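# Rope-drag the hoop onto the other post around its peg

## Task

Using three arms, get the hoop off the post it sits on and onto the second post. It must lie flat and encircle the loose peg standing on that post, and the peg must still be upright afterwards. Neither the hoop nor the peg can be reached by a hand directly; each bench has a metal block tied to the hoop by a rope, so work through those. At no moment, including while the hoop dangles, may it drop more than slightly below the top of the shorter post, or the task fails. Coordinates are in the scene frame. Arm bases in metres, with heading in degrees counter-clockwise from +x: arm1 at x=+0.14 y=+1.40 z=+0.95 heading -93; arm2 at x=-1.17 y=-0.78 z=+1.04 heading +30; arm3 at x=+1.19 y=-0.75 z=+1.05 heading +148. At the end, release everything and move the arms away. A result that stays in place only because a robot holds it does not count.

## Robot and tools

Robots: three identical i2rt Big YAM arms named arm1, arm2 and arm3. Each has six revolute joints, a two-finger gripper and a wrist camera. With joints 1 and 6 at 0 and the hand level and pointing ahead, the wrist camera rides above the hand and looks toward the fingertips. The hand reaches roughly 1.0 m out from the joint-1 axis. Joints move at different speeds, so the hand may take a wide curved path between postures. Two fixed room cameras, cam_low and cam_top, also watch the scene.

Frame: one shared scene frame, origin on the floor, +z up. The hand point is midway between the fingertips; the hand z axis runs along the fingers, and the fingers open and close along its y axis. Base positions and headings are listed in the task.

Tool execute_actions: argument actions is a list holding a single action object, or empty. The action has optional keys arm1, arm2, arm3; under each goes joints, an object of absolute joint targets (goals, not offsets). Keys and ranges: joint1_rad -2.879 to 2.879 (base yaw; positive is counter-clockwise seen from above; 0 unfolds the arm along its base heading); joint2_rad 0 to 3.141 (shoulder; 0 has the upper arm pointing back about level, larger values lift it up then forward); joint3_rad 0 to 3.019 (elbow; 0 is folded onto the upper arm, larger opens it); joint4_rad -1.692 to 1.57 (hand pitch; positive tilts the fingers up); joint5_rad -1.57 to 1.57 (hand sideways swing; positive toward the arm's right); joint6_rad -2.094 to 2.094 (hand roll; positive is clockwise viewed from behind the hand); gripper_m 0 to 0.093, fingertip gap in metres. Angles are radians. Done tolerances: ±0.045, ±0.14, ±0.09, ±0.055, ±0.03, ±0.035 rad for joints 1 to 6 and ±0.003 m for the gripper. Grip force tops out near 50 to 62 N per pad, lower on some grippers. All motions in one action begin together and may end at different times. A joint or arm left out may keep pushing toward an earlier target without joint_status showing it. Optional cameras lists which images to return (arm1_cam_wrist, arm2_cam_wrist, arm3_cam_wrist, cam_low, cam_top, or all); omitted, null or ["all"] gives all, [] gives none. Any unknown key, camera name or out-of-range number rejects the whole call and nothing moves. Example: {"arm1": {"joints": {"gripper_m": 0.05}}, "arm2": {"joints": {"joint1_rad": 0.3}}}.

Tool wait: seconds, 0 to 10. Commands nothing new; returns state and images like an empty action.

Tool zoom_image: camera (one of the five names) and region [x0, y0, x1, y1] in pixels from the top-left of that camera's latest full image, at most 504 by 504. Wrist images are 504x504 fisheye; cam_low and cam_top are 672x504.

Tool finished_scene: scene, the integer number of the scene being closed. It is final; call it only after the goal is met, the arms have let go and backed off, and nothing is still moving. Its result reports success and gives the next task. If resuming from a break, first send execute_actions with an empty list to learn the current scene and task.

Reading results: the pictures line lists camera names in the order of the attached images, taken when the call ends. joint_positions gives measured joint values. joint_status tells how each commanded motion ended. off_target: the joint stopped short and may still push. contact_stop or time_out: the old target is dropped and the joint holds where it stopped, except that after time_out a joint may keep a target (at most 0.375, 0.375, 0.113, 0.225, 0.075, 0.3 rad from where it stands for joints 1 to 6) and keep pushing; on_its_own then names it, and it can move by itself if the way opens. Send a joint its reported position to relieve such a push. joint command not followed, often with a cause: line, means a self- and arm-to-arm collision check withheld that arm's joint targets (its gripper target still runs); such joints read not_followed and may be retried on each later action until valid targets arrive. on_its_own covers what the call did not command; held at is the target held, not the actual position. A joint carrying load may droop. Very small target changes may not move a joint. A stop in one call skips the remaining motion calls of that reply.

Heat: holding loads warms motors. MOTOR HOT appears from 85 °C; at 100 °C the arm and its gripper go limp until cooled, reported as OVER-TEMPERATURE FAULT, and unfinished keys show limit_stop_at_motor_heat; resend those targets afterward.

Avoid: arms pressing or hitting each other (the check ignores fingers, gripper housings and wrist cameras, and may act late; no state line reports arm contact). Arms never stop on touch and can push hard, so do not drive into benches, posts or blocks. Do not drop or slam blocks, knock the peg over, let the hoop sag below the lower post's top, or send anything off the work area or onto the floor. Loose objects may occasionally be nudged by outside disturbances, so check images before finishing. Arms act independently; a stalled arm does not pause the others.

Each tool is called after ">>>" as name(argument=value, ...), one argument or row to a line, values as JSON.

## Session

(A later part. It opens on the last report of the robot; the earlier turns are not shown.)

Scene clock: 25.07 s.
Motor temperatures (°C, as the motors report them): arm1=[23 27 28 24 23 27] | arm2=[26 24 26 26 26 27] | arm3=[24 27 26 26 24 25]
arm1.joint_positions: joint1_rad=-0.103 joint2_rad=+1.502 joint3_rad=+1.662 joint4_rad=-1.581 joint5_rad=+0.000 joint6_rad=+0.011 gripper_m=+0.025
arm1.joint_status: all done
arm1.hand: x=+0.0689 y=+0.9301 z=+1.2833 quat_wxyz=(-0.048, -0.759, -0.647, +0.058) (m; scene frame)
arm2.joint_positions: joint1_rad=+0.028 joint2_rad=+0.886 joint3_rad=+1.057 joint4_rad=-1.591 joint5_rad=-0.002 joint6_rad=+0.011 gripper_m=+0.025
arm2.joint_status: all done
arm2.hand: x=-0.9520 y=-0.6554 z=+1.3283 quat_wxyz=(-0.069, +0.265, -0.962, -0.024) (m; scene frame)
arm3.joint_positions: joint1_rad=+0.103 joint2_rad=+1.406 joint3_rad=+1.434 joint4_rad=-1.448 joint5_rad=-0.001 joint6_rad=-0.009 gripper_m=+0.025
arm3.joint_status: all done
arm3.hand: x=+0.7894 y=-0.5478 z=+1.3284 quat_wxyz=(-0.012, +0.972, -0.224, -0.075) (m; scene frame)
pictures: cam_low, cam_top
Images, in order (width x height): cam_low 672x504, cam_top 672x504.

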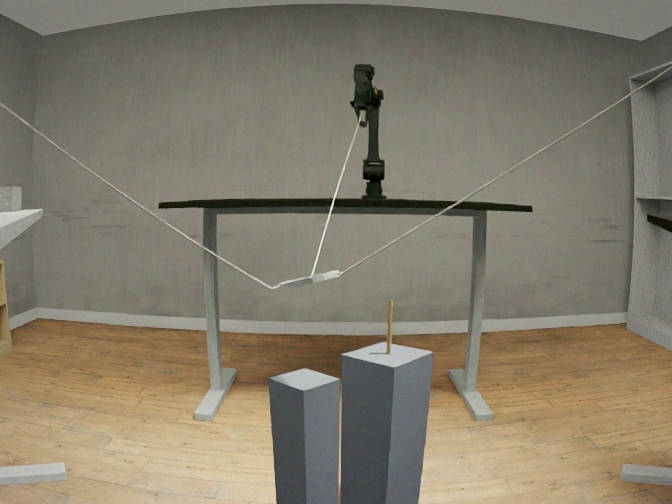

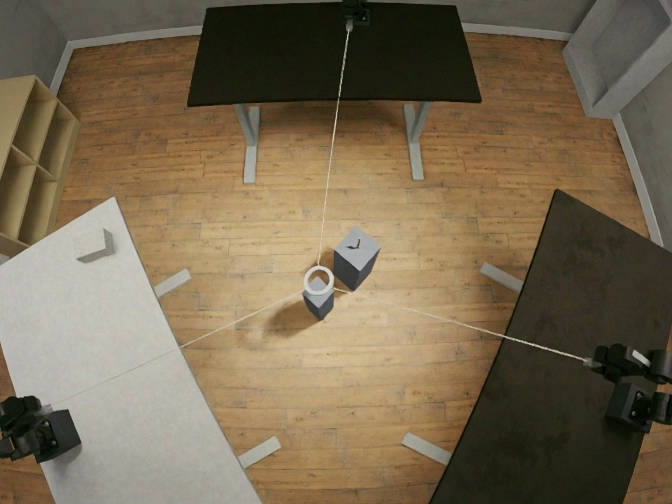

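Probably swinging; look again.

>>> execute_actions(
  actions=[],
  cameras=["cam_low","cam_top"],
)

>>> wait(
  seconds=2,
)

Scene clock: 25.43 s.
Motor temperatures (°C, as the motors report them): arm1=[23 27 28 24 23 27] | arm2=[26 24 26 26 26 27] | arm3=[24 27 26 26 24 25]
arm1.joint_positions: joint1_rad=-0.103 joint2_rad=+1.502 joint3_rad=+1.662 joint4_rad=-1.581 joint5_rad=+0.000 joint6_rad=+0.011 gripper_m=+0.025
arm1.joint_status: all done
arm1.hand: x=+0.0689 y=+0.9301 z=+1.2833 quat_wxyz=(-0.048, -0.759, -0.647, +0.058) (m; scene frame)
arm2.joint_positions: joint1_rad=+0.028 joint2_rad=+0.886 joint3_rad=+1.057 joint4_rad=-1.591 joint5_rad=-0.002 joint6_rad=+0.011 gripper_m=+0.025
arm2.joint_status: all done
arm2.hand: x=-0.9520 y=-0.6554 z=+1.3283 quat_wxyz=(-0.069, +0.265, -0.962, -0.024) (m; scene frame)
arm3.joint_positions: joint1_rad=+0.103 joint2_rad=+1.406 joint3_rad=+1.434 joint4_rad=-1.448 joint5_rad=-0.001 joint6_rad=-0.009 gripper_m=+0.025
arm3.joint_status: all done
arm3.hand: x=+0.7894 y=-0.5478 z=+1.3284 quat_wxyz=(-0.012, +0.972, -0.224, -0.075) (m; scene frame)
pictures: cam_low, cam_top
Images, in order (width x height): cam_low 672x504, cam_top 672x504.

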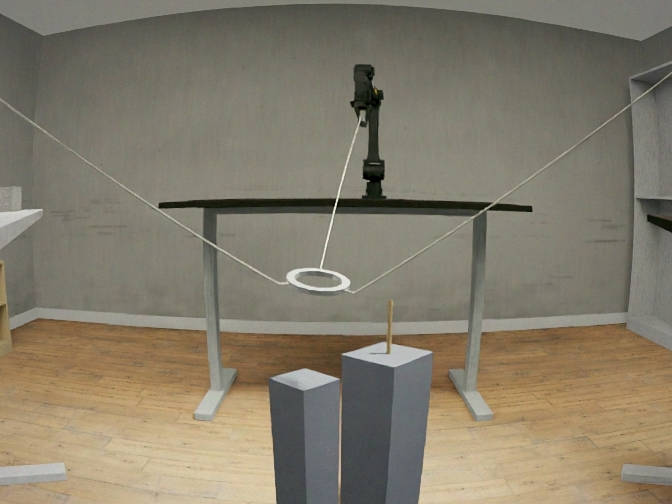

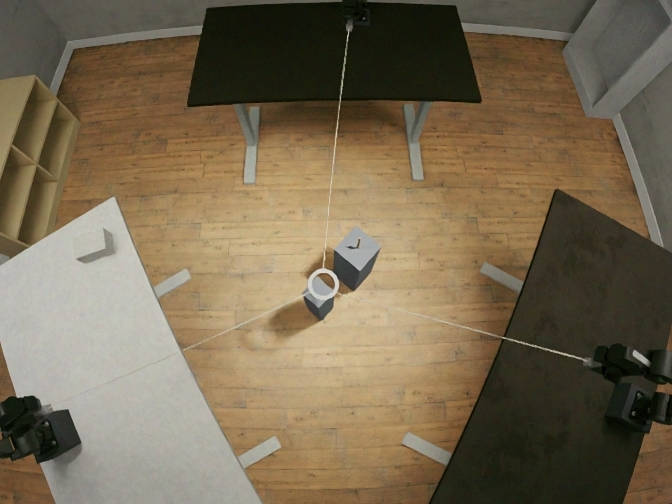

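Scene clock: 27.43 s.
Motor temperatures (°C, as the motors report them): arm1=[23 27 28 24 23 27] | arm2=[26 24 27 26 26 27] | arm3=[24 27 27 26 24 25]
arm1.joint_positions: joint1_rad=-0.103 joint2_rad=+1.502 joint3_rad=+1.662 joint4_rad=-1.581 joint5_rad=+0.000 joint6_rad=+0.011 gripper_m=+0.025
arm1.joint_status: all done
arm1.hand: x=+0.0689 y=+0.9301 z=+1.2833 quat_wxyz=(-0.048, -0.759, -0.647, +0.058) (m; scene frame)
arm2.joint_positions: joint1_rad=+0.028 joint2_rad=+0.886 joint3_rad=+1.057 joint4_rad=-1.591 joint5_rad=-0.002 joint6_rad=+0.011 gripper_m=+0.025
arm2.joint_status: all done
arm2.hand: x=-0.9520 y=-0.6554 z=+1.3283 quat_wxyz=(-0.069, +0.265, -0.962, -0.024) (m; scene frame)
arm3.joint_positions: joint1_rad=+0.103 joint2_rad=+1.406 joint3_rad=+1.434 joint4_rad=-1.448 joint5_rad=-0.001 joint6_rad=-0.009 gripper_m=+0.025
arm3.joint_status: all done
arm3.hand: x=+0.7894 y=-0.5478 z=+1.3284 quat_wxyz=(-0.012, +0.972, -0.224, -0.075) (m; scene frame)
wait: 2.00 s; at rest by 0.27 s
pictures: arm1_cam_wrist, arm2_cam_wrist, arm3_cam_wrist, cam_low, cam_top
Images, in order (width x height): arm1_cam_wrist 504x504, arm2_cam_wrist 504x504, arm3_cam_wrist 504x504, cam_low 672x504, cam_top 672x504.

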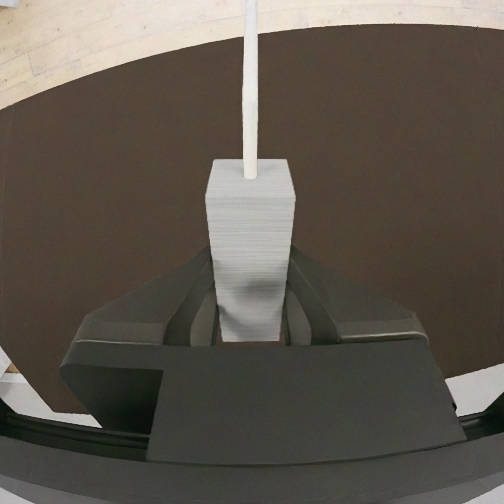

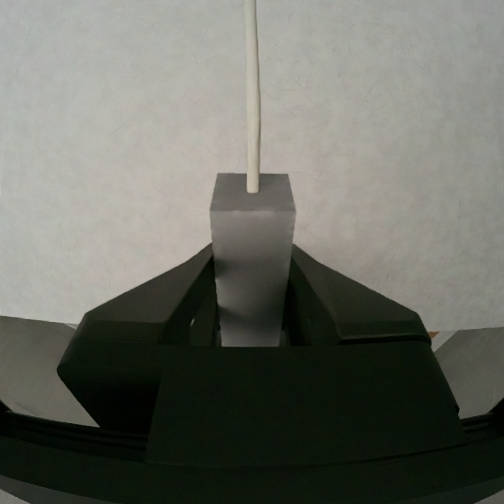

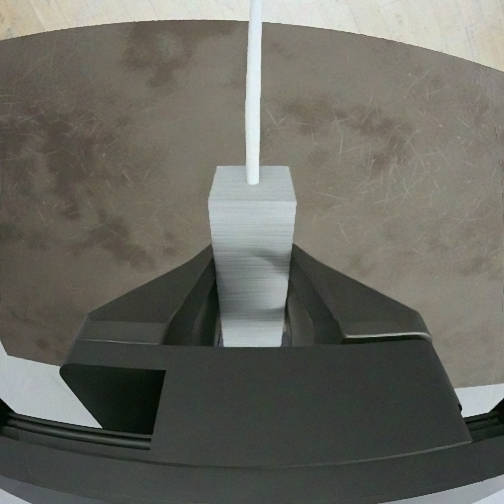

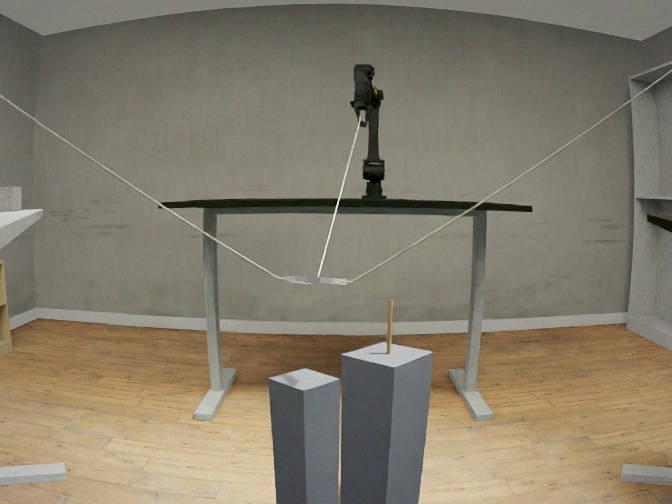

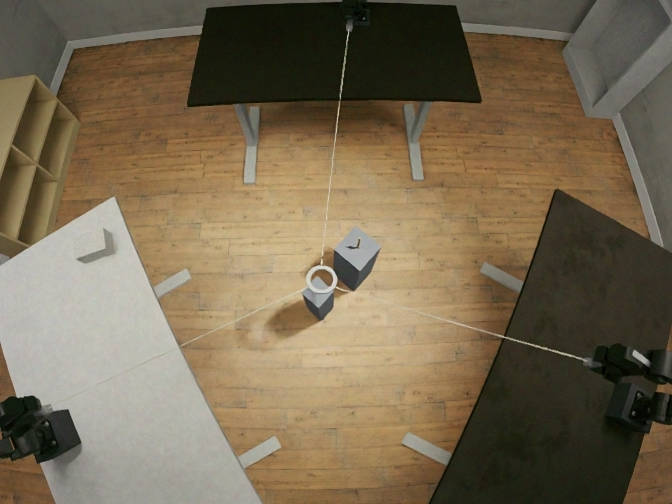

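>>> execute_actions(
  actions=[
    {"arm1":{"joints":{"joint1_rad":-0.06,"joint2_rad":1.25,"joint3_rad":1.5,"joint4_rad":-1.62}},"arm2":{"joints":{"joint1_rad":0.12,"joint2_rad":1.13,"joint3_rad":1.28,"joint4_rad":-1.53,"joint6_rad":0.11}},"arm3":{"joints":{"joint1_rad":-0.075,"joint2_rad":1.37,"joint3_rad":1.39,"joint4_rad":-1.42,"joint6_rad":-0.15}}},
  ],
  cameras=[],
)

>>> wait(
  seconds=8,
)

Scene clock: 29.80 s.
Motor temperatures (°C, as the motors report them): arm1=[23 27 28 24 23 27] | arm2=[26 24 27 26 26 27] | arm3=[24 27 27 26 24 25]
arm1.joint_positions: joint1_rad=-0.058 joint2_rad=+1.262 joint3_rad=+1.495 joint4_rad=-1.613 joint5_rad=+0.000 joint6_rad=+0.011 gripper_m=+0.025
arm1.joint_status: all done
arm1.hand: x=+0.0995 y=+1.0147 z=+1.3113 quat_wxyz=(-0.063, -0.743, -0.662, +0.072) (m; scene frame)
arm2.joint_positions: joint1_rad=+0.118 joint2_rad=+1.144 joint3_rad=+1.221 joint4_rad=-1.536 joint5_rad=+0.000 joint6_rad=+0.098 gripper_m=+0.025
arm2.joint_status: all done
arm2.hand: x=-0.8946 y=-0.5853 z=+1.3278 quat_wxyz=(-0.049, +0.266, -0.962, -0.023) (m; scene frame)
arm3.joint_positions: joint1_rad=-0.084 joint2_rad=+1.399 joint3_rad=+1.372 joint4_rad=-1.431 joint5_rad=+0.001 joint6_rad=-0.141 gripper_m=+0.025
arm3.joint_status: all done
arm3.hand: x=+0.8425 y=-0.4843 z=+1.3052 quat_wxyz=(-0.017, +0.966, -0.251, -0.053) (m; scene frame)
pictures: none
No camera images: the call's "cameras" was empty. Leave "cameras" out to get every camera's image.

Scene clock: 37.80 s.
Motor temperatures (°C, as the motors report them): arm1=[23 27 29 24 23 27] | arm2=[26 24 28 26 26 27] | arm3=[24 27 27 26 24 25]
arm1.joint_positions: joint1_rad=-0.058 joint2_rad=+1.262 joint3_rad=+1.495 joint4_rad=-1.613 joint5_rad=+0.000 joint6_rad=+0.011 gripper_m=+0.025
arm1.joint_status: all done
arm1.hand: x=+0.0995 y=+1.0147 z=+1.3113 quat_wxyz=(-0.063, -0.743, -0.662, +0.072) (m; scene frame)
arm2.joint_positions: joint1_rad=+0.118 joint2_rad=+1.144 joint3_rad=+1.221 joint4_rad=-1.536 joint5_rad=+0.000 joint6_rad=+0.098 gripper_m=+0.025
arm2.joint_status: all done
arm2.hand: x=-0.8946 y=-0.5853 z=+1.3278 quat_wxyz=(-0.049, +0.266, -0.962, -0.023) (m; scene frame)
arm3.joint_positions: joint1_rad=-0.084 joint2_rad=+1.399 joint3_rad=+1.372 joint4_rad=-1.431 joint5_rad=+0.001 joint6_rad=-0.141 gripper_m=+0.025
arm3.joint_status: all done
arm3.hand: x=+0.8425 y=-0.4843 z=+1.3052 quat_wxyz=(-0.017, +0.966, -0.251, -0.053) (m; scene frame)
wait: 8.00 s; at rest by 0.27 s
pictures: arm1_cam_wrist, arm2_cam_wrist, arm3_cam_wrist, cam_low, cam_top
Images, in order (width x height): arm1_cam_wrist 504x504, arm2_cam_wrist 504x504, arm3_cam_wrist 504x504, cam_low 672x504, cam_top 672x504.

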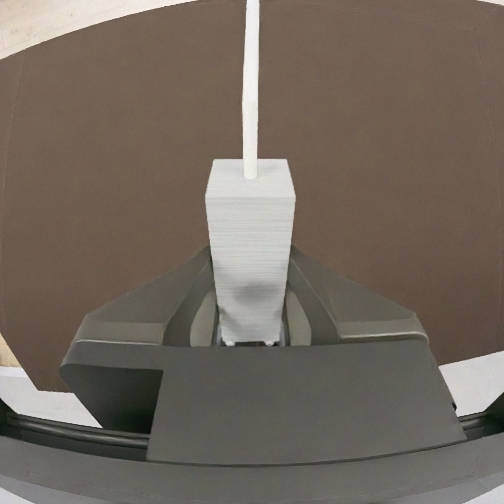

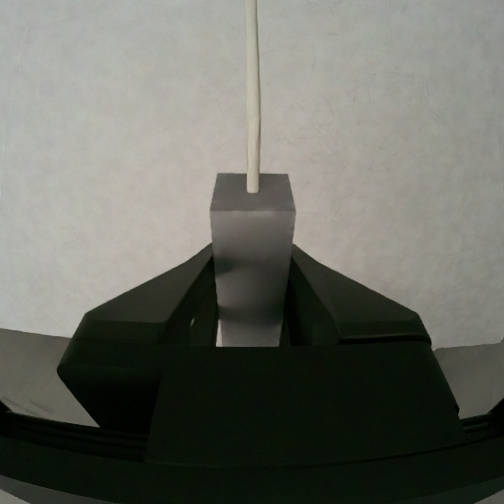

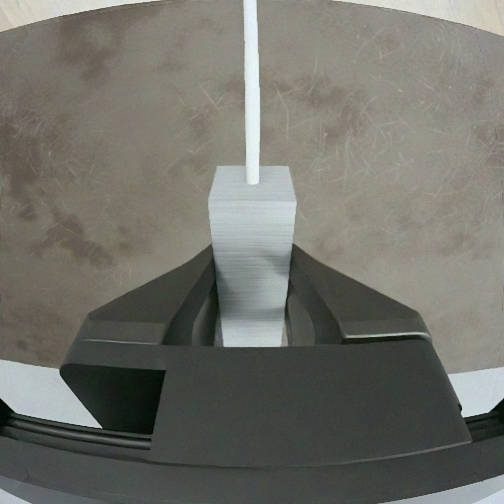

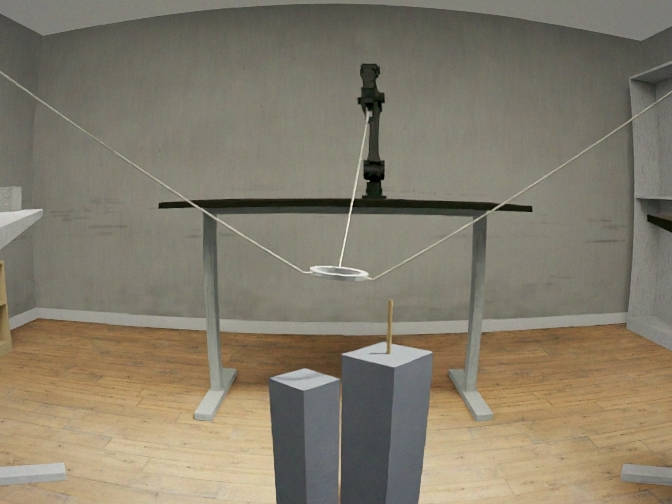

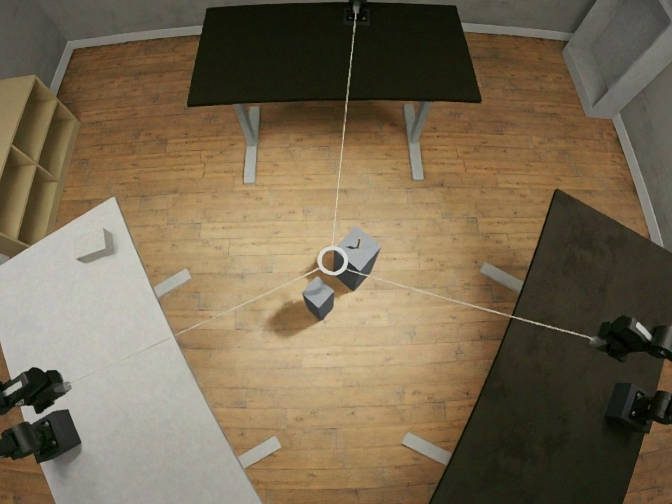

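Good clearance. Continue.

>>> execute_actions(
  actions=[
    {"arm1":{"joints":{"joint1_rad":-0.025,"joint2_rad":1.01,"joint3_rad":1.335,"joint4_rad":-1.65}},"arm2":{"joints":{"joint1_rad":0.215,"joint2_rad":1.36,"joint3_rad":1.48,"joint4_rad":-1.47,"joint6_rad":0.22}},"arm3":{"joints":{"joint1_rad":-0.245,"joint2_rad":1.345,"joint3_rad":1.345,"joint4_rad":-1.39,"joint6_rad":-0.3}}},
  ],
  cameras=["cam_low"],
)

>>> execute_actions(
  actions=[
    {"arm1":{"joints":{"joint1_rad":0.01,"joint2_rad":0.772,"joint3_rad":1.172,"joint4_rad":-1.685}},"arm2":{"joints":{"joint1_rad":0.308,"joint2_rad":1.60,"joint3_rad":1.66,"joint4_rad":-1.41,"joint6_rad":0.33}},"arm3":{"joints":{"joint1_rad":-0.416,"joint2_rad":1.32,"joint3_rad":1.30,"joint4_rad":-1.365,"joint6_rad":-0.45}}},
  ],
  cameras=["cam_low"],
)

>>> wait(
  seconds=10,
)

Scene clock: 39.60 s.
Motor temperatures (°C, as the motors report them): arm1=[23 27 29 24 23 27] | arm2=[26 24 29 26 26 27] | arm3=[24 27 28 26 24 25]
arm1.joint_positions: joint1_rad=-0.028 joint2_rad=+1.020 joint3_rad=+1.331 joint4_rad=-1.644 joint5_rad=+0.000 joint6_rad=+0.011 gripper_m=+0.025
arm1.joint_status: all done
arm1.hand: x=+0.1176 y=+1.0999 z=+1.3191 quat_wxyz=(-0.080, -0.731, -0.672, +0.088) (m; scene frame)
arm2.joint_positions: joint1_rad=+0.217 joint2_rad=+1.373 joint3_rad=+1.415 joint4_rad=-1.476 joint5_rad=+0.000 joint6_rad=+0.208 gripper_m=+0.025
arm2.joint_status: all done
arm2.hand: x=-0.8461 y=-0.4963 z=+1.3270 quat_wxyz=(-0.058, +0.261, -0.963, -0.034) (m; scene frame)
arm3.joint_positions: joint1_rad=-0.253 joint2_rad=+1.380 joint3_rad=+1.332 joint4_rad=-1.401 joint5_rad=+0.001 joint6_rad=-0.290 gripper_m=+0.025
arm3.joint_status: all done
arm3.hand: x=+0.8952 y=-0.4339 z=+1.2973 quat_wxyz=(-0.028, +0.964, -0.260, -0.053) (m; scene frame)
pictures: cam_low
Images, in order (width x height): cam_low 672x504.

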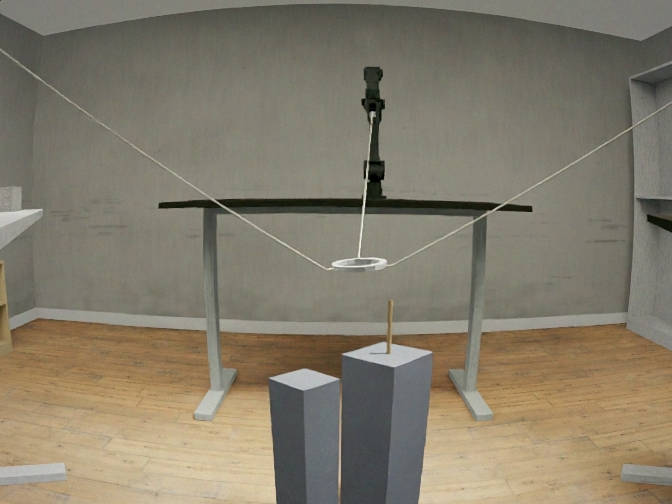

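Scene clock: 40.97 s.
Motor temperatures (°C, as the motors report them): arm1=[23 27 29 24 23 27] | arm2=[26 24 29 26 26 27] | arm3=[24 27 28 26 24 25]
arm1.joint_positions: joint1_rad=+0.006 joint2_rad=+0.779 joint3_rad=+1.168 joint4_rad=-1.679 joint5_rad=+0.000 joint6_rad=+0.011 gripper_m=+0.025
arm1.joint_status: all done
arm1.hand: x=+0.1312 y=+1.1807 z=+1.3057 quat_wxyz=(-0.096, -0.717, -0.683, +0.102) (m; scene frame)
arm2.joint_positions: joint1_rad=+0.313 joint2_rad=+1.618 joint3_rad=+1.602 joint4_rad=-1.418 joint5_rad=+0.001 joint6_rad=+0.318 gripper_m=+0.025
arm2.joint_status: all done
arm2.hand: x=-0.8123 y=-0.3978 z=+1.2951 quat_wxyz=(-0.054, +0.254, -0.965, -0.040) (m; scene frame)
arm3.joint_positions: joint1_rad=-0.424 joint2_rad=+1.353 joint3_rad=+1.287 joint4_rad=-1.375 joint5_rad=+0.000 joint6_rad=-0.440 gripper_m=+0.025
arm3.joint_status: all done
arm3.hand: x=+0.9575 y=-0.3964 z=+1.2894 quat_wxyz=(-0.038, +0.961, -0.270, -0.050) (m; scene frame)
pictures: cam_low
Images, in order (width x height): cam_low 672x504.

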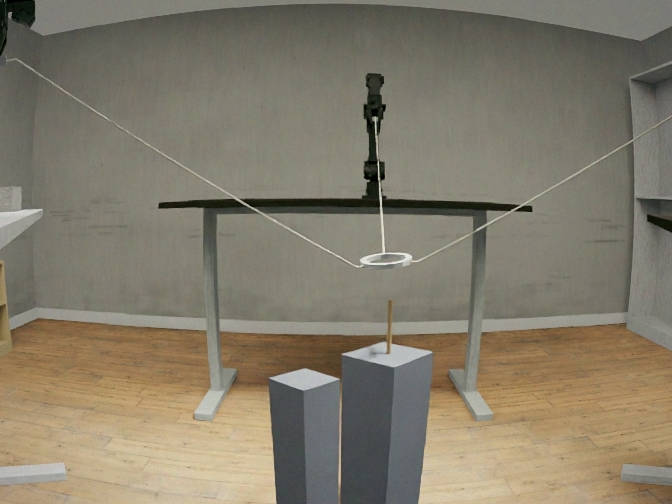

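Scene clock: 50.97 s.
Motor temperatures (°C, as the motors report them): arm1=[23 26 29 24 23 27] | arm2=[26 25 30 26 26 27] | arm3=[24 27 28 26 24 25]
arm1.joint_positions: joint1_rad=+0.006 joint2_rad=+0.779 joint3_rad=+1.168 joint4_rad=-1.679 joint5_rad=+0.000 joint6_rad=+0.011 gripper_m=+0.025
arm1.joint_status: all done
arm1.hand: x=+0.1312 y=+1.1807 z=+1.3057 quat_wxyz=(-0.096, -0.717, -0.683, +0.102) (m; scene frame)
arm2.joint_positions: joint1_rad=+0.313 joint2_rad=+1.618 joint3_rad=+1.602 joint4_rad=-1.418 joint5_rad=+0.001 joint6_rad=+0.318 gripper_m=+0.025
arm2.joint_status: all done
arm2.hand: x=-0.8123 y=-0.3978 z=+1.2951 quat_wxyz=(-0.054, +0.254, -0.965, -0.040) (m; scene frame)
arm3.joint_positions: joint1_rad=-0.424 joint2_rad=+1.353 joint3_rad=+1.287 joint4_rad=-1.375 joint5_rad=+0.000 joint6_rad=-0.441 gripper_m=+0.025
arm3.joint_status: all done
arm3.hand: x=+0.9575 y=-0.3964 z=+1.2894 quat_wxyz=(-0.038, +0.961, -0.270, -0.050) (m; scene frame)
wait: 10.00 s; at rest by 0.27 s
pictures: arm1_cam_wrist, arm2_cam_wrist, arm3_cam_wrist, cam_low, cam_top
Images, in order (width x height): arm1_cam_wrist 504x504, arm2_cam_wrist 504x504, arm3_cam_wrist 504x504, cam_low 672x504, cam_top 672x504.

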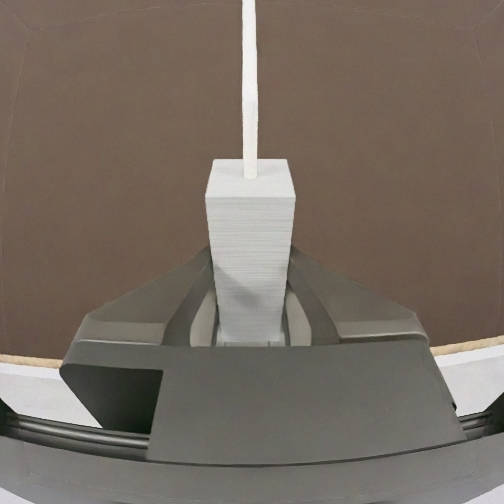

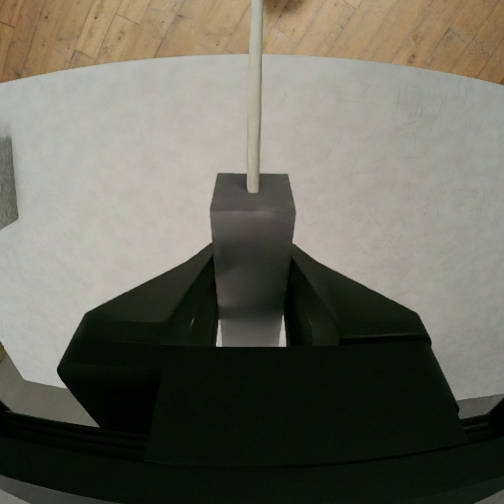

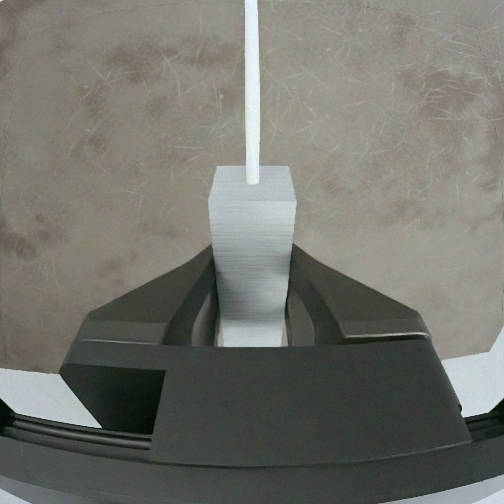

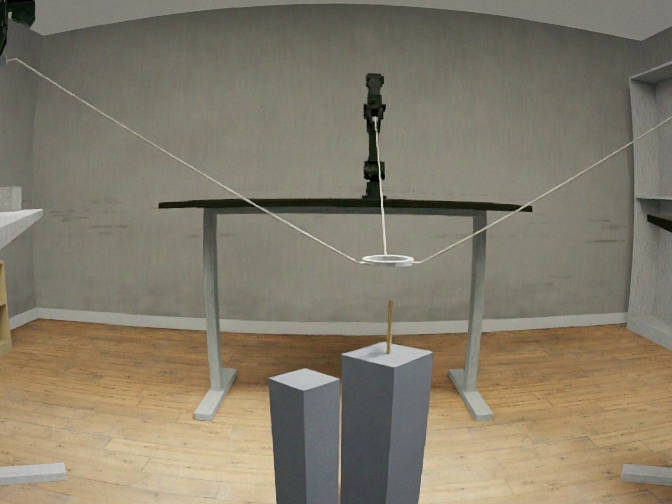

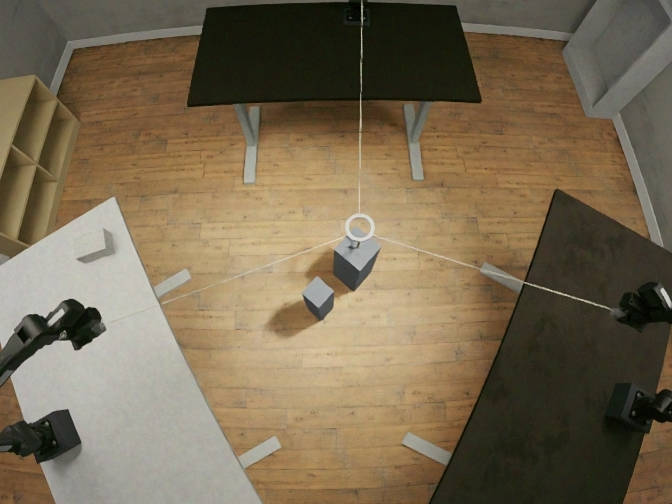

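>>> execute_actions(
  actions=[
    {"arm1":{"joints":{"joint2_rad":0.885,"joint3_rad":1.255,"joint4_rad":-1.60}},"arm2":{"joints":{"joint1_rad":0.257,"joint2_rad":1.685,"joint3_rad":1.73,"joint6_rad":0.27}},"arm3":{"joints":{"joint1_rad":-0.375,"joint2_rad":1.41,"joint3_rad":1.39,"joint6_rad":-0.39}}},
  ],
  cameras=[],
)

>>> wait(
  seconds=10,
)

>>> zoom_image(
  camera="cam_top",
  region=[300,190,420,310],
)

Scene clock: 52.63 s.
Motor temperatures (°C, as the motors report them): arm1=[23 26 29 24 23 27] | arm2=[26 25 30 26 26 27] | arm3=[24 27 28 26 24 25]
arm1.joint_positions: joint1_rad=+0.006 joint2_rad=+0.902 joint3_rad=+1.192 joint4_rad=-1.608 joint5_rad=+0.000 joint6_rad=+0.011 gripper_m=+0.025
arm1.joint_status: all done
arm1.hand: x=+0.1293 y=+1.1345 z=+1.2932 quat_wxyz=(-0.086, -0.719, -0.684, +0.092) (m; scene frame)
arm2.joint_positions: joint1_rad=+0.251 joint2_rad=+1.680 joint3_rad=+1.665 joint4_rad=-1.418 joint5_rad=+0.001 joint6_rad=+0.282 gripper_m=+0.025
arm2.joint_status: all done
arm2.hand: x=-0.7722 y=-0.4041 z=+1.2894 quat_wxyz=(-0.057, +0.242, -0.968, -0.037) (m; scene frame)
arm3.joint_positions: joint1_rad=-0.375 joint2_rad=+1.422 joint3_rad=+1.333 joint4_rad=-1.371 joint5_rad=+0.000 joint6_rad=-0.400 gripper_m=+0.025
arm3.joint_status: all done
arm3.hand: x=+0.9278 y=-0.3910 z=+1.2803 quat_wxyz=(-0.029, +0.962, -0.266, -0.045) (m; scene frame)
pictures: none
No camera images: the call's "cameras" was empty. Leave "cameras" out to get every camera's image.

Scene clock: 62.63 s.
Motor temperatures (°C, as the motors report them): arm1=[23 26 31 24 23 27] | arm2=[26 25 31 26 26 27] | arm3=[24 27 29 26 24 25]
arm1.joint_positions: joint1_rad=+0.006 joint2_rad=+0.902 joint3_rad=+1.192 joint4_rad=-1.608 joint5_rad=+0.000 joint6_rad=+0.011 gripper_m=+0.025
arm1.joint_status: all done
arm1.hand: x=+0.1293 y=+1.1345 z=+1.2932 quat_wxyz=(-0.086, -0.719, -0.684, +0.092) (m; scene frame)
arm2.joint_positions: joint1_rad=+0.251 joint2_rad=+1.680 joint3_rad=+1.665 joint4_rad=-1.418 joint5_rad=+0.001 joint6_rad=+0.281 gripper_m=+0.025
arm2.joint_status: all done
arm2.hand: x=-0.7722 y=-0.4041 z=+1.2894 quat_wxyz=(-0.057, +0.242, -0.968, -0.037) (m; scene frame)
arm3.joint_positions: joint1_rad=-0.375 joint2_rad=+1.422 joint3_rad=+1.333 joint4_rad=-1.371 joint5_rad=+0.000 joint6_rad=-0.400 gripper_m=+0.025
arm3.joint_status: all done
arm3.hand: x=+0.9278 y=-0.3910 z=+1.2803 quat_wxyz=(-0.029, +0.962, -0.266, -0.045) (m; scene frame)
wait: 10.00 s; at rest by 0.27 s
pictures: arm1_cam_wrist, arm2_cam_wrist, arm3_cam_wrist, cam_low, cam_top
Images, in order (width x height): arm1_cam_wrist 504x504, arm2_cam_wrist 504x504, arm3_cam_wrist 504x504, cam_low 672x504, cam_top 672x504.

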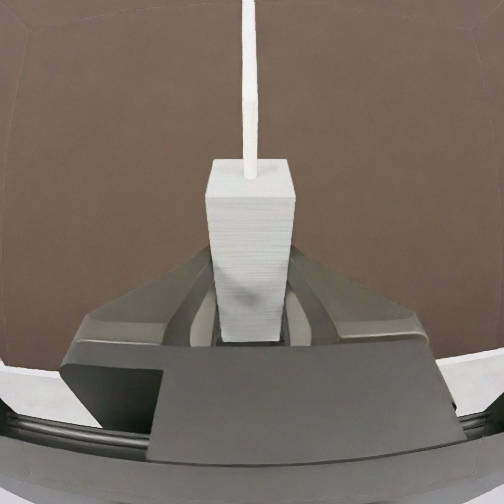

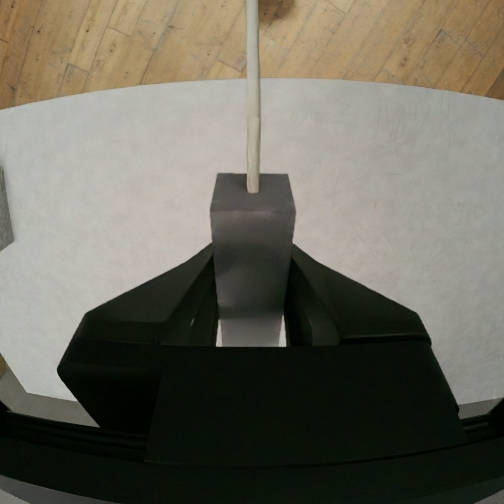

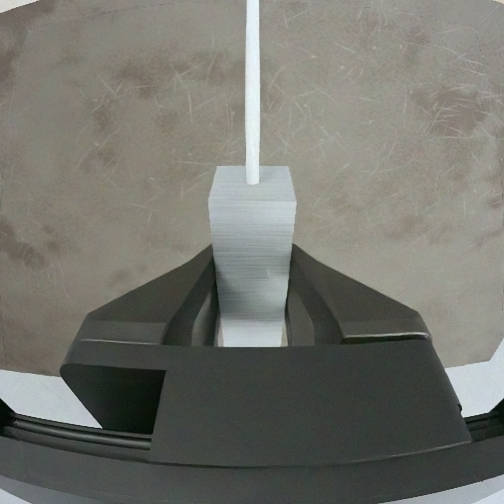

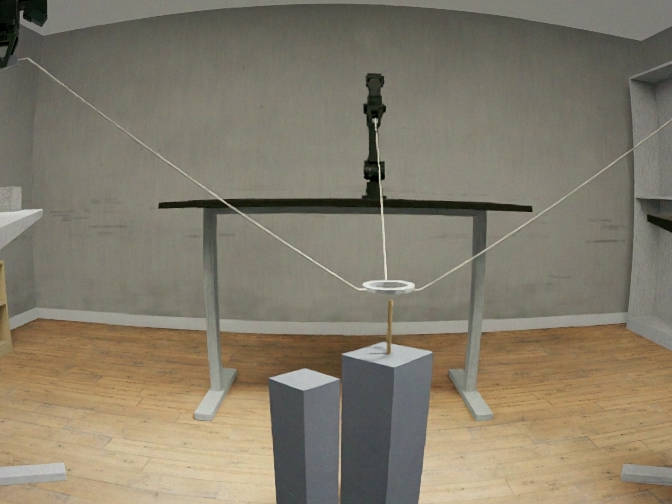

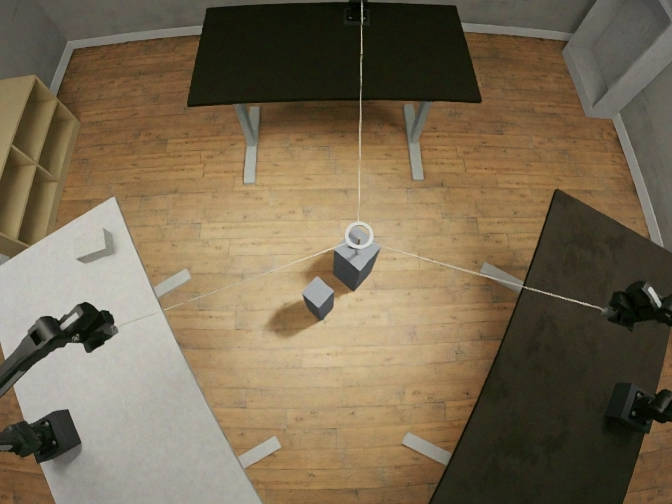

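Region (300, 190, 420, 310) of cam_top's 672x504 image, scaled by 4.200, with more detail than that image has.

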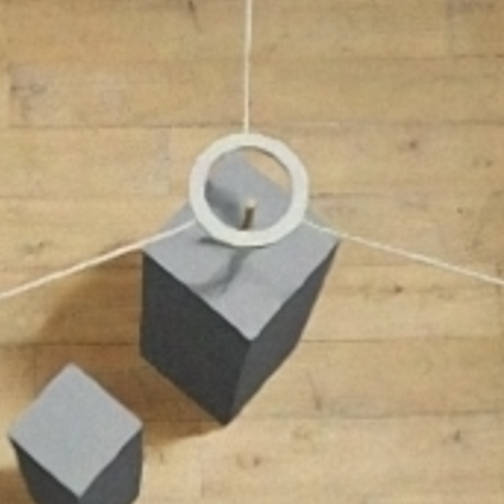

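>>> execute_actions(
  actions=[
    {"arm1":{"joints":{"joint3_rad":1.005,"joint4_rad":-1.53}},"arm2":{"joints":{"joint3_rad":1.485,"joint4_rad":-1.20}},"arm3":{"joints":{"joint3_rad":1.155,"joint4_rad":-1.13}}},
  ],
  cameras=["cam_low"],
)

>>> wait(
  seconds=8,
)

>>> zoom_image(
  camera="cam_top",
  region=[300,190,420,310],
)

Scene clock: 64.17 s.
Motor temperatures (°C, as the motors report them): arm1=[23 26 31 24 23 27] | arm2=[26 25 31 26 26 27] | arm3=[24 27 29 26 24 25]
arm1.joint_positions: joint1_rad=+0.006 joint2_rad=+0.896 joint3_rad=+0.995 joint4_rad=-1.538 joint5_rad=+0.000 joint6_rad=+0.011 gripper_m=+0.025
arm1.joint_status: all done
arm1.hand: x=+0.1297 y=+1.1517 z=+1.2151 quat_wxyz=(-0.044, -0.723, -0.688, +0.049) (m; scene frame)
arm2.joint_positions: joint1_rad=+0.251 joint2_rad=+1.689 joint3_rad=+1.480 joint4_rad=-1.216 joint5_rad=+0.001 joint6_rad=+0.281 gripper_m=+0.025
arm2.joint_status: all done
arm2.hand: x=-0.7751 y=-0.4061 z=+1.2148 quat_wxyz=(-0.060, +0.242, -0.968, -0.039) (m; scene frame)
arm3.joint_positions: joint1_rad=-0.375 joint2_rad=+1.424 joint3_rad=+1.133 joint4_rad=-1.142 joint5_rad=+0.000 joint6_rad=-0.399 gripper_m=+0.025
arm3.joint_status: all done
arm3.hand: x=+0.9319 y=-0.3976 z=+1.2055 quat_wxyz=(-0.038, +0.962, -0.266, -0.055) (m; scene frame)
pictures: cam_low
Images, in order (width x height): cam_low 672x504.

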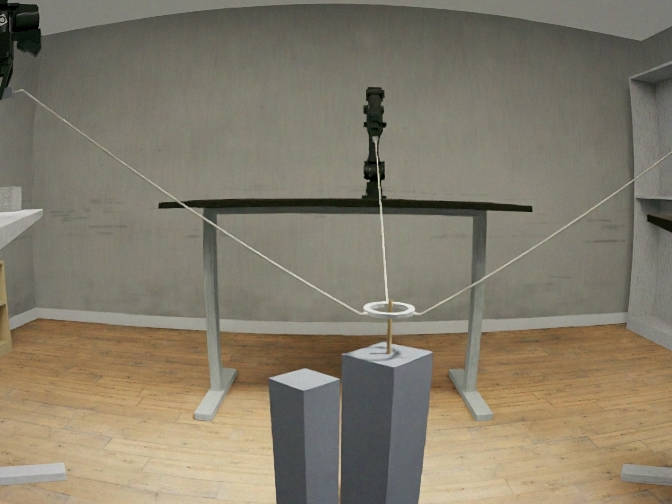

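Scene clock: 72.17 s.
Motor temperatures (°C, as the motors report them): arm1=[23 26 31 24 23 27] | arm2=[26 25 30 26 26 27] | arm3=[24 27 29 26 24 25]
arm1.joint_positions: joint1_rad=+0.006 joint2_rad=+0.896 joint3_rad=+0.995 joint4_rad=-1.538 joint5_rad=+0.000 joint6_rad=+0.011 gripper_m=+0.025
arm1.joint_status: all done
arm1.hand: x=+0.1297 y=+1.1517 z=+1.2151 quat_wxyz=(-0.044, -0.723, -0.688, +0.049) (m; scene frame)
arm2.joint_positions: joint1_rad=+0.251 joint2_rad=+1.689 joint3_rad=+1.480 joint4_rad=-1.216 joint5_rad=+0.001 joint6_rad=+0.281 gripper_m=+0.025
arm2.joint_status: all done
arm2.hand: x=-0.7751 y=-0.4061 z=+1.2148 quat_wxyz=(-0.060, +0.242, -0.968, -0.039) (m; scene frame)
arm3.joint_positions: joint1_rad=-0.375 joint2_rad=+1.424 joint3_rad=+1.133 joint4_rad=-1.142 joint5_rad=+0.000 joint6_rad=-0.399 gripper_m=+0.025
arm3.joint_status: all done
arm3.hand: x=+0.9319 y=-0.3976 z=+1.2055 quat_wxyz=(-0.038, +0.962, -0.266, -0.055) (m; scene frame)
wait: 8.00 s; at rest by 0.27 s
pictures: arm1_cam_wrist, arm2_cam_wrist, arm3_cam_wrist, cam_low, cam_top
Images, in order (width x height): arm1_cam_wrist 504x504, arm2_cam_wrist 504x504, arm3_cam_wrist 504x504, cam_low 672x504, cam_top 672x504.

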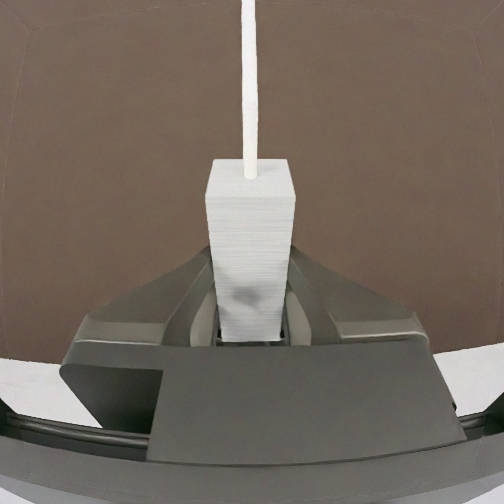

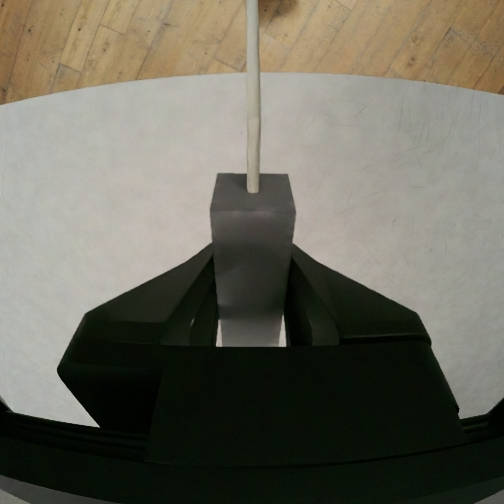

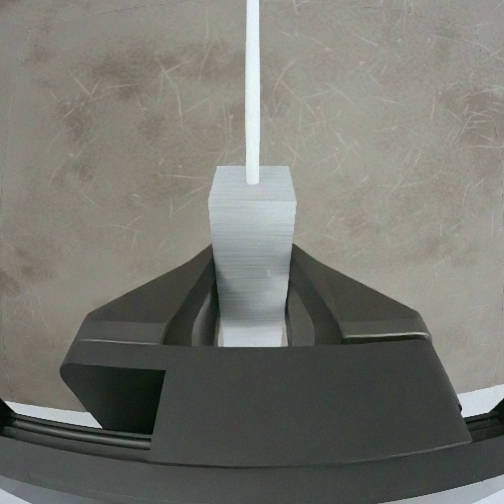

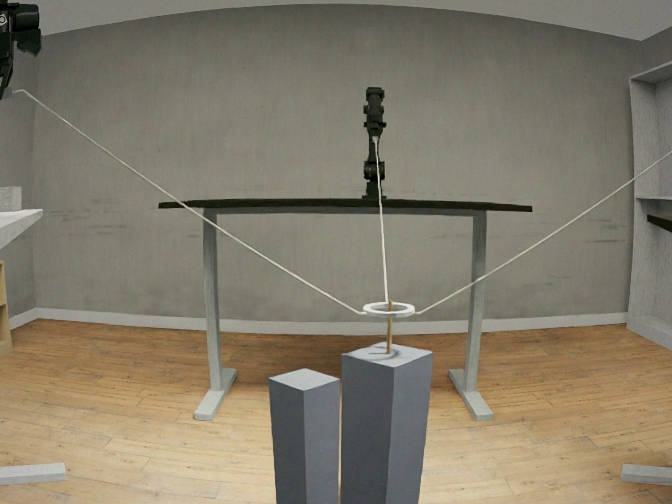

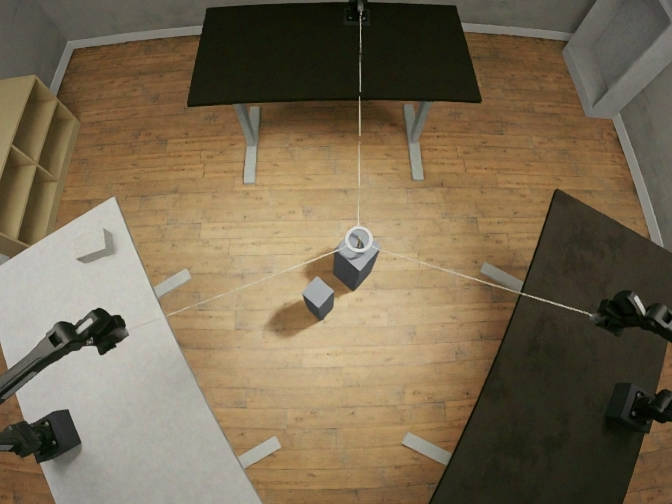

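Region (300, 190, 420, 310) of cam_top's 672x504 image, scaled by 4.200, with more detail than that image has.

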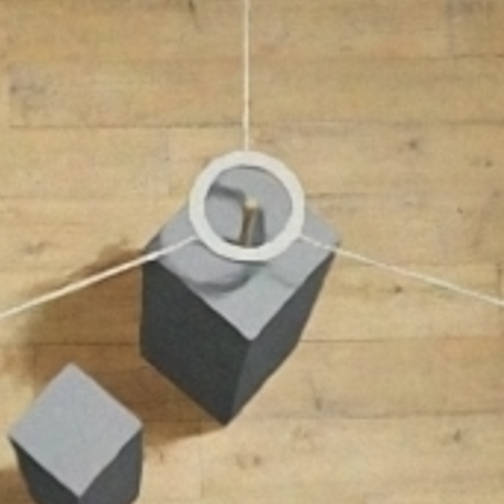

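>>> execute_actions(
  actions=[
    {"arm1":{"joints":{"joint2_rad":0.96,"joint4_rad":-1.43}},"arm2":{"joints":{"joint2_rad":1.795}},"arm3":{"joints":{"joint2_rad":1.555}}},
  ],
  cameras=[],
)

>>> wait(
  seconds=6,
)

>>> zoom_image(
  camera="cam_top",
  region=[300,190,420,310],
)

Scene clock: 73.80 s.
Motor temperatures (°C, as the motors report them): arm1=[23 26 31 24 23 27] | arm2=[26 25 30 26 26 27] | arm3=[24 27 29 26 24 25]
arm1.joint_positions: joint1_rad=+0.006 joint2_rad=+0.976 joint3_rad=+0.995 joint4_rad=-1.438 joint5_rad=+0.000 joint6_rad=+0.011 gripper_m=+0.025
arm1.joint_status: all done
arm1.hand: x=+0.1282 y=+1.1173 z=+1.1988 quat_wxyz=(-0.051, -0.722, -0.687, +0.056) (m; scene frame)
arm2.joint_positions: joint1_rad=+0.251 joint2_rad=+1.807 joint3_rad=+1.480 joint4_rad=-1.212 joint5_rad=+0.001 joint6_rad=+0.281 gripper_m=+0.025
arm2.joint_status: all done
arm2.hand: x=-0.7737 y=-0.4041 z=+1.1532 quat_wxyz=(-0.010, +0.243, -0.970, -0.010) (m; scene frame)
arm3.joint_positions: joint1_rad=-0.375 joint2_rad=+1.583 joint3_rad=+1.133 joint4_rad=-1.137 joint5_rad=+0.000 joint6_rad=-0.399 gripper_m=+0.025
arm3.joint_status: all done
arm3.hand: x=+0.9310 y=-0.3974 z=+1.1400 quat_wxyz=(+0.010, +0.964, -0.267, +0.005) (m; scene frame)
pictures: none
No camera images: the call's "cameras" was empty. Leave "cameras" out to get every camera's image.

Scene clock: 79.80 s.
Motor temperatures (°C, as the motors report them): arm1=[23 26 30 24 23 27] | arm2=[26 25 29 26 26 27] | arm3=[24 27 29 26 24 25]
arm1.joint_positions: joint1_rad=+0.006 joint2_rad=+0.976 joint3_rad=+0.995 joint4_rad=-1.438 joint5_rad=+0.000 joint6_rad=+0.011 gripper_m=+0.025
arm1.joint_status: all done
arm1.hand: x=+0.1282 y=+1.1173 z=+1.1988 quat_wxyz=(-0.051, -0.722, -0.687, +0.056) (m; scene frame)
arm2.joint_positions: joint1_rad=+0.251 joint2_rad=+1.807 joint3_rad=+1.480 joint4_rad=-1.212 joint5_rad=+0.001 joint6_rad=+0.281 gripper_m=+0.025
arm2.joint_status: all done
arm2.hand: x=-0.7737 y=-0.4041 z=+1.1532 quat_wxyz=(-0.010, +0.243, -0.970, -0.010) (m; scene frame)
arm3.joint_positions: joint1_rad=-0.375 joint2_rad=+1.583 joint3_rad=+1.133 joint4_rad=-1.137 joint5_rad=+0.000 joint6_rad=-0.399 gripper_m=+0.025
arm3.joint_status: all done
arm3.hand: x=+0.9310 y=-0.3974 z=+1.1400 quat_wxyz=(+0.010, +0.964, -0.267, +0.005) (m; scene frame)
wait: 6.00 s; at rest by 0.27 s
pictures: arm1_cam_wrist, arm2_cam_wrist, arm3_cam_wrist, cam_low, cam_top
Images, in order (width x height): arm1_cam_wrist 504x504, arm2_cam_wrist 504x504, arm3_cam_wrist 504x504, cam_low 672x504, cam_top 672x504.

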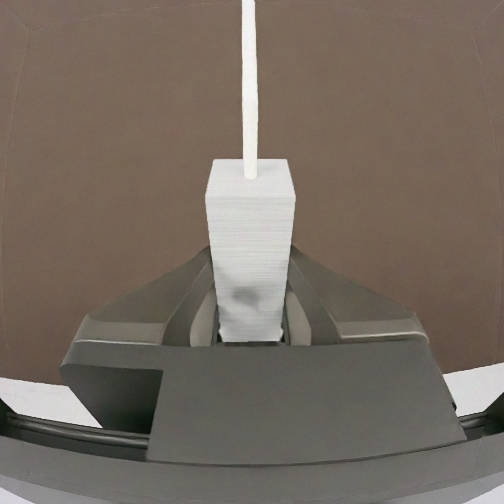

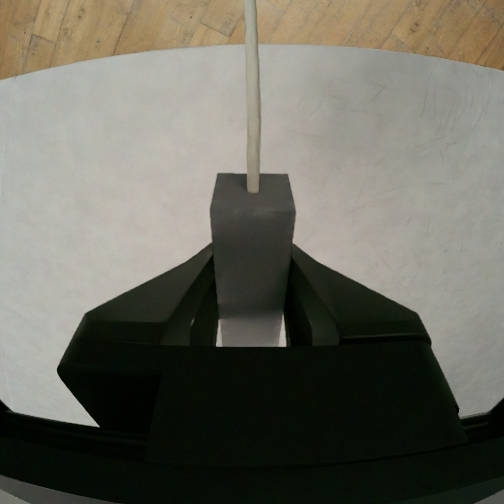

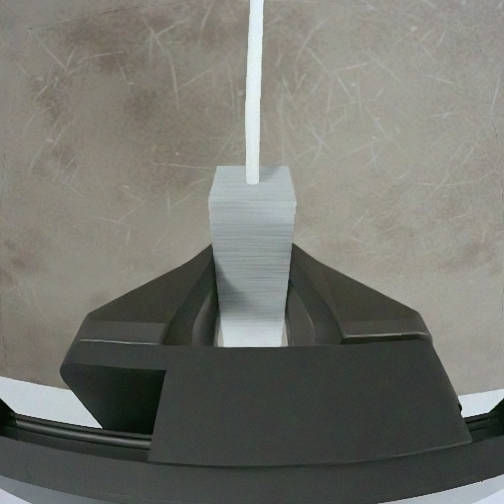

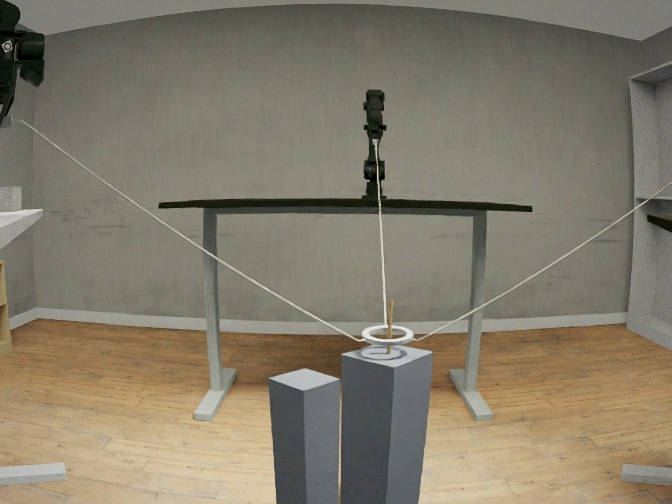

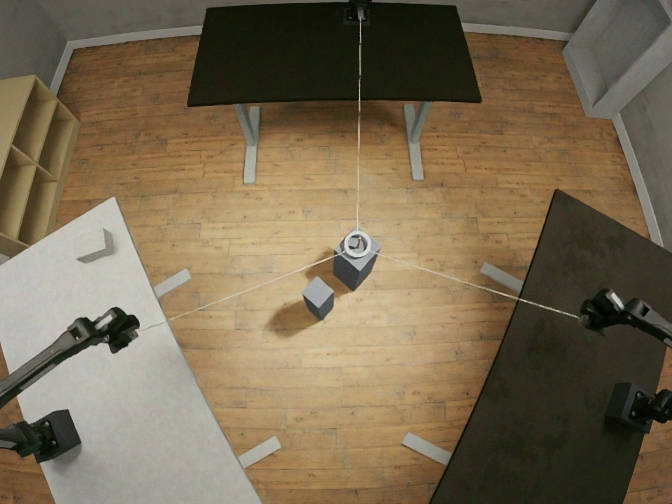

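Region (300, 190, 420, 310) of cam_top's 672x504 image, scaled by 4.200, with more detail than that image has.

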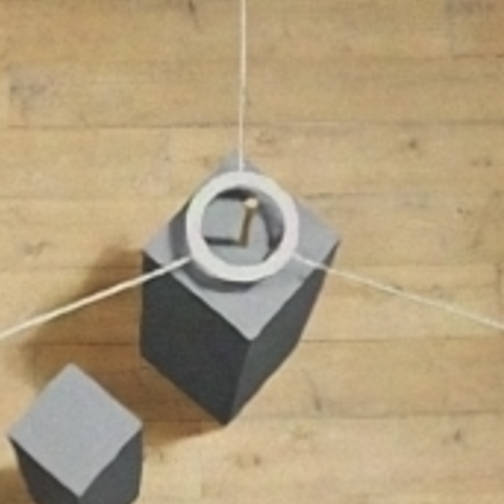

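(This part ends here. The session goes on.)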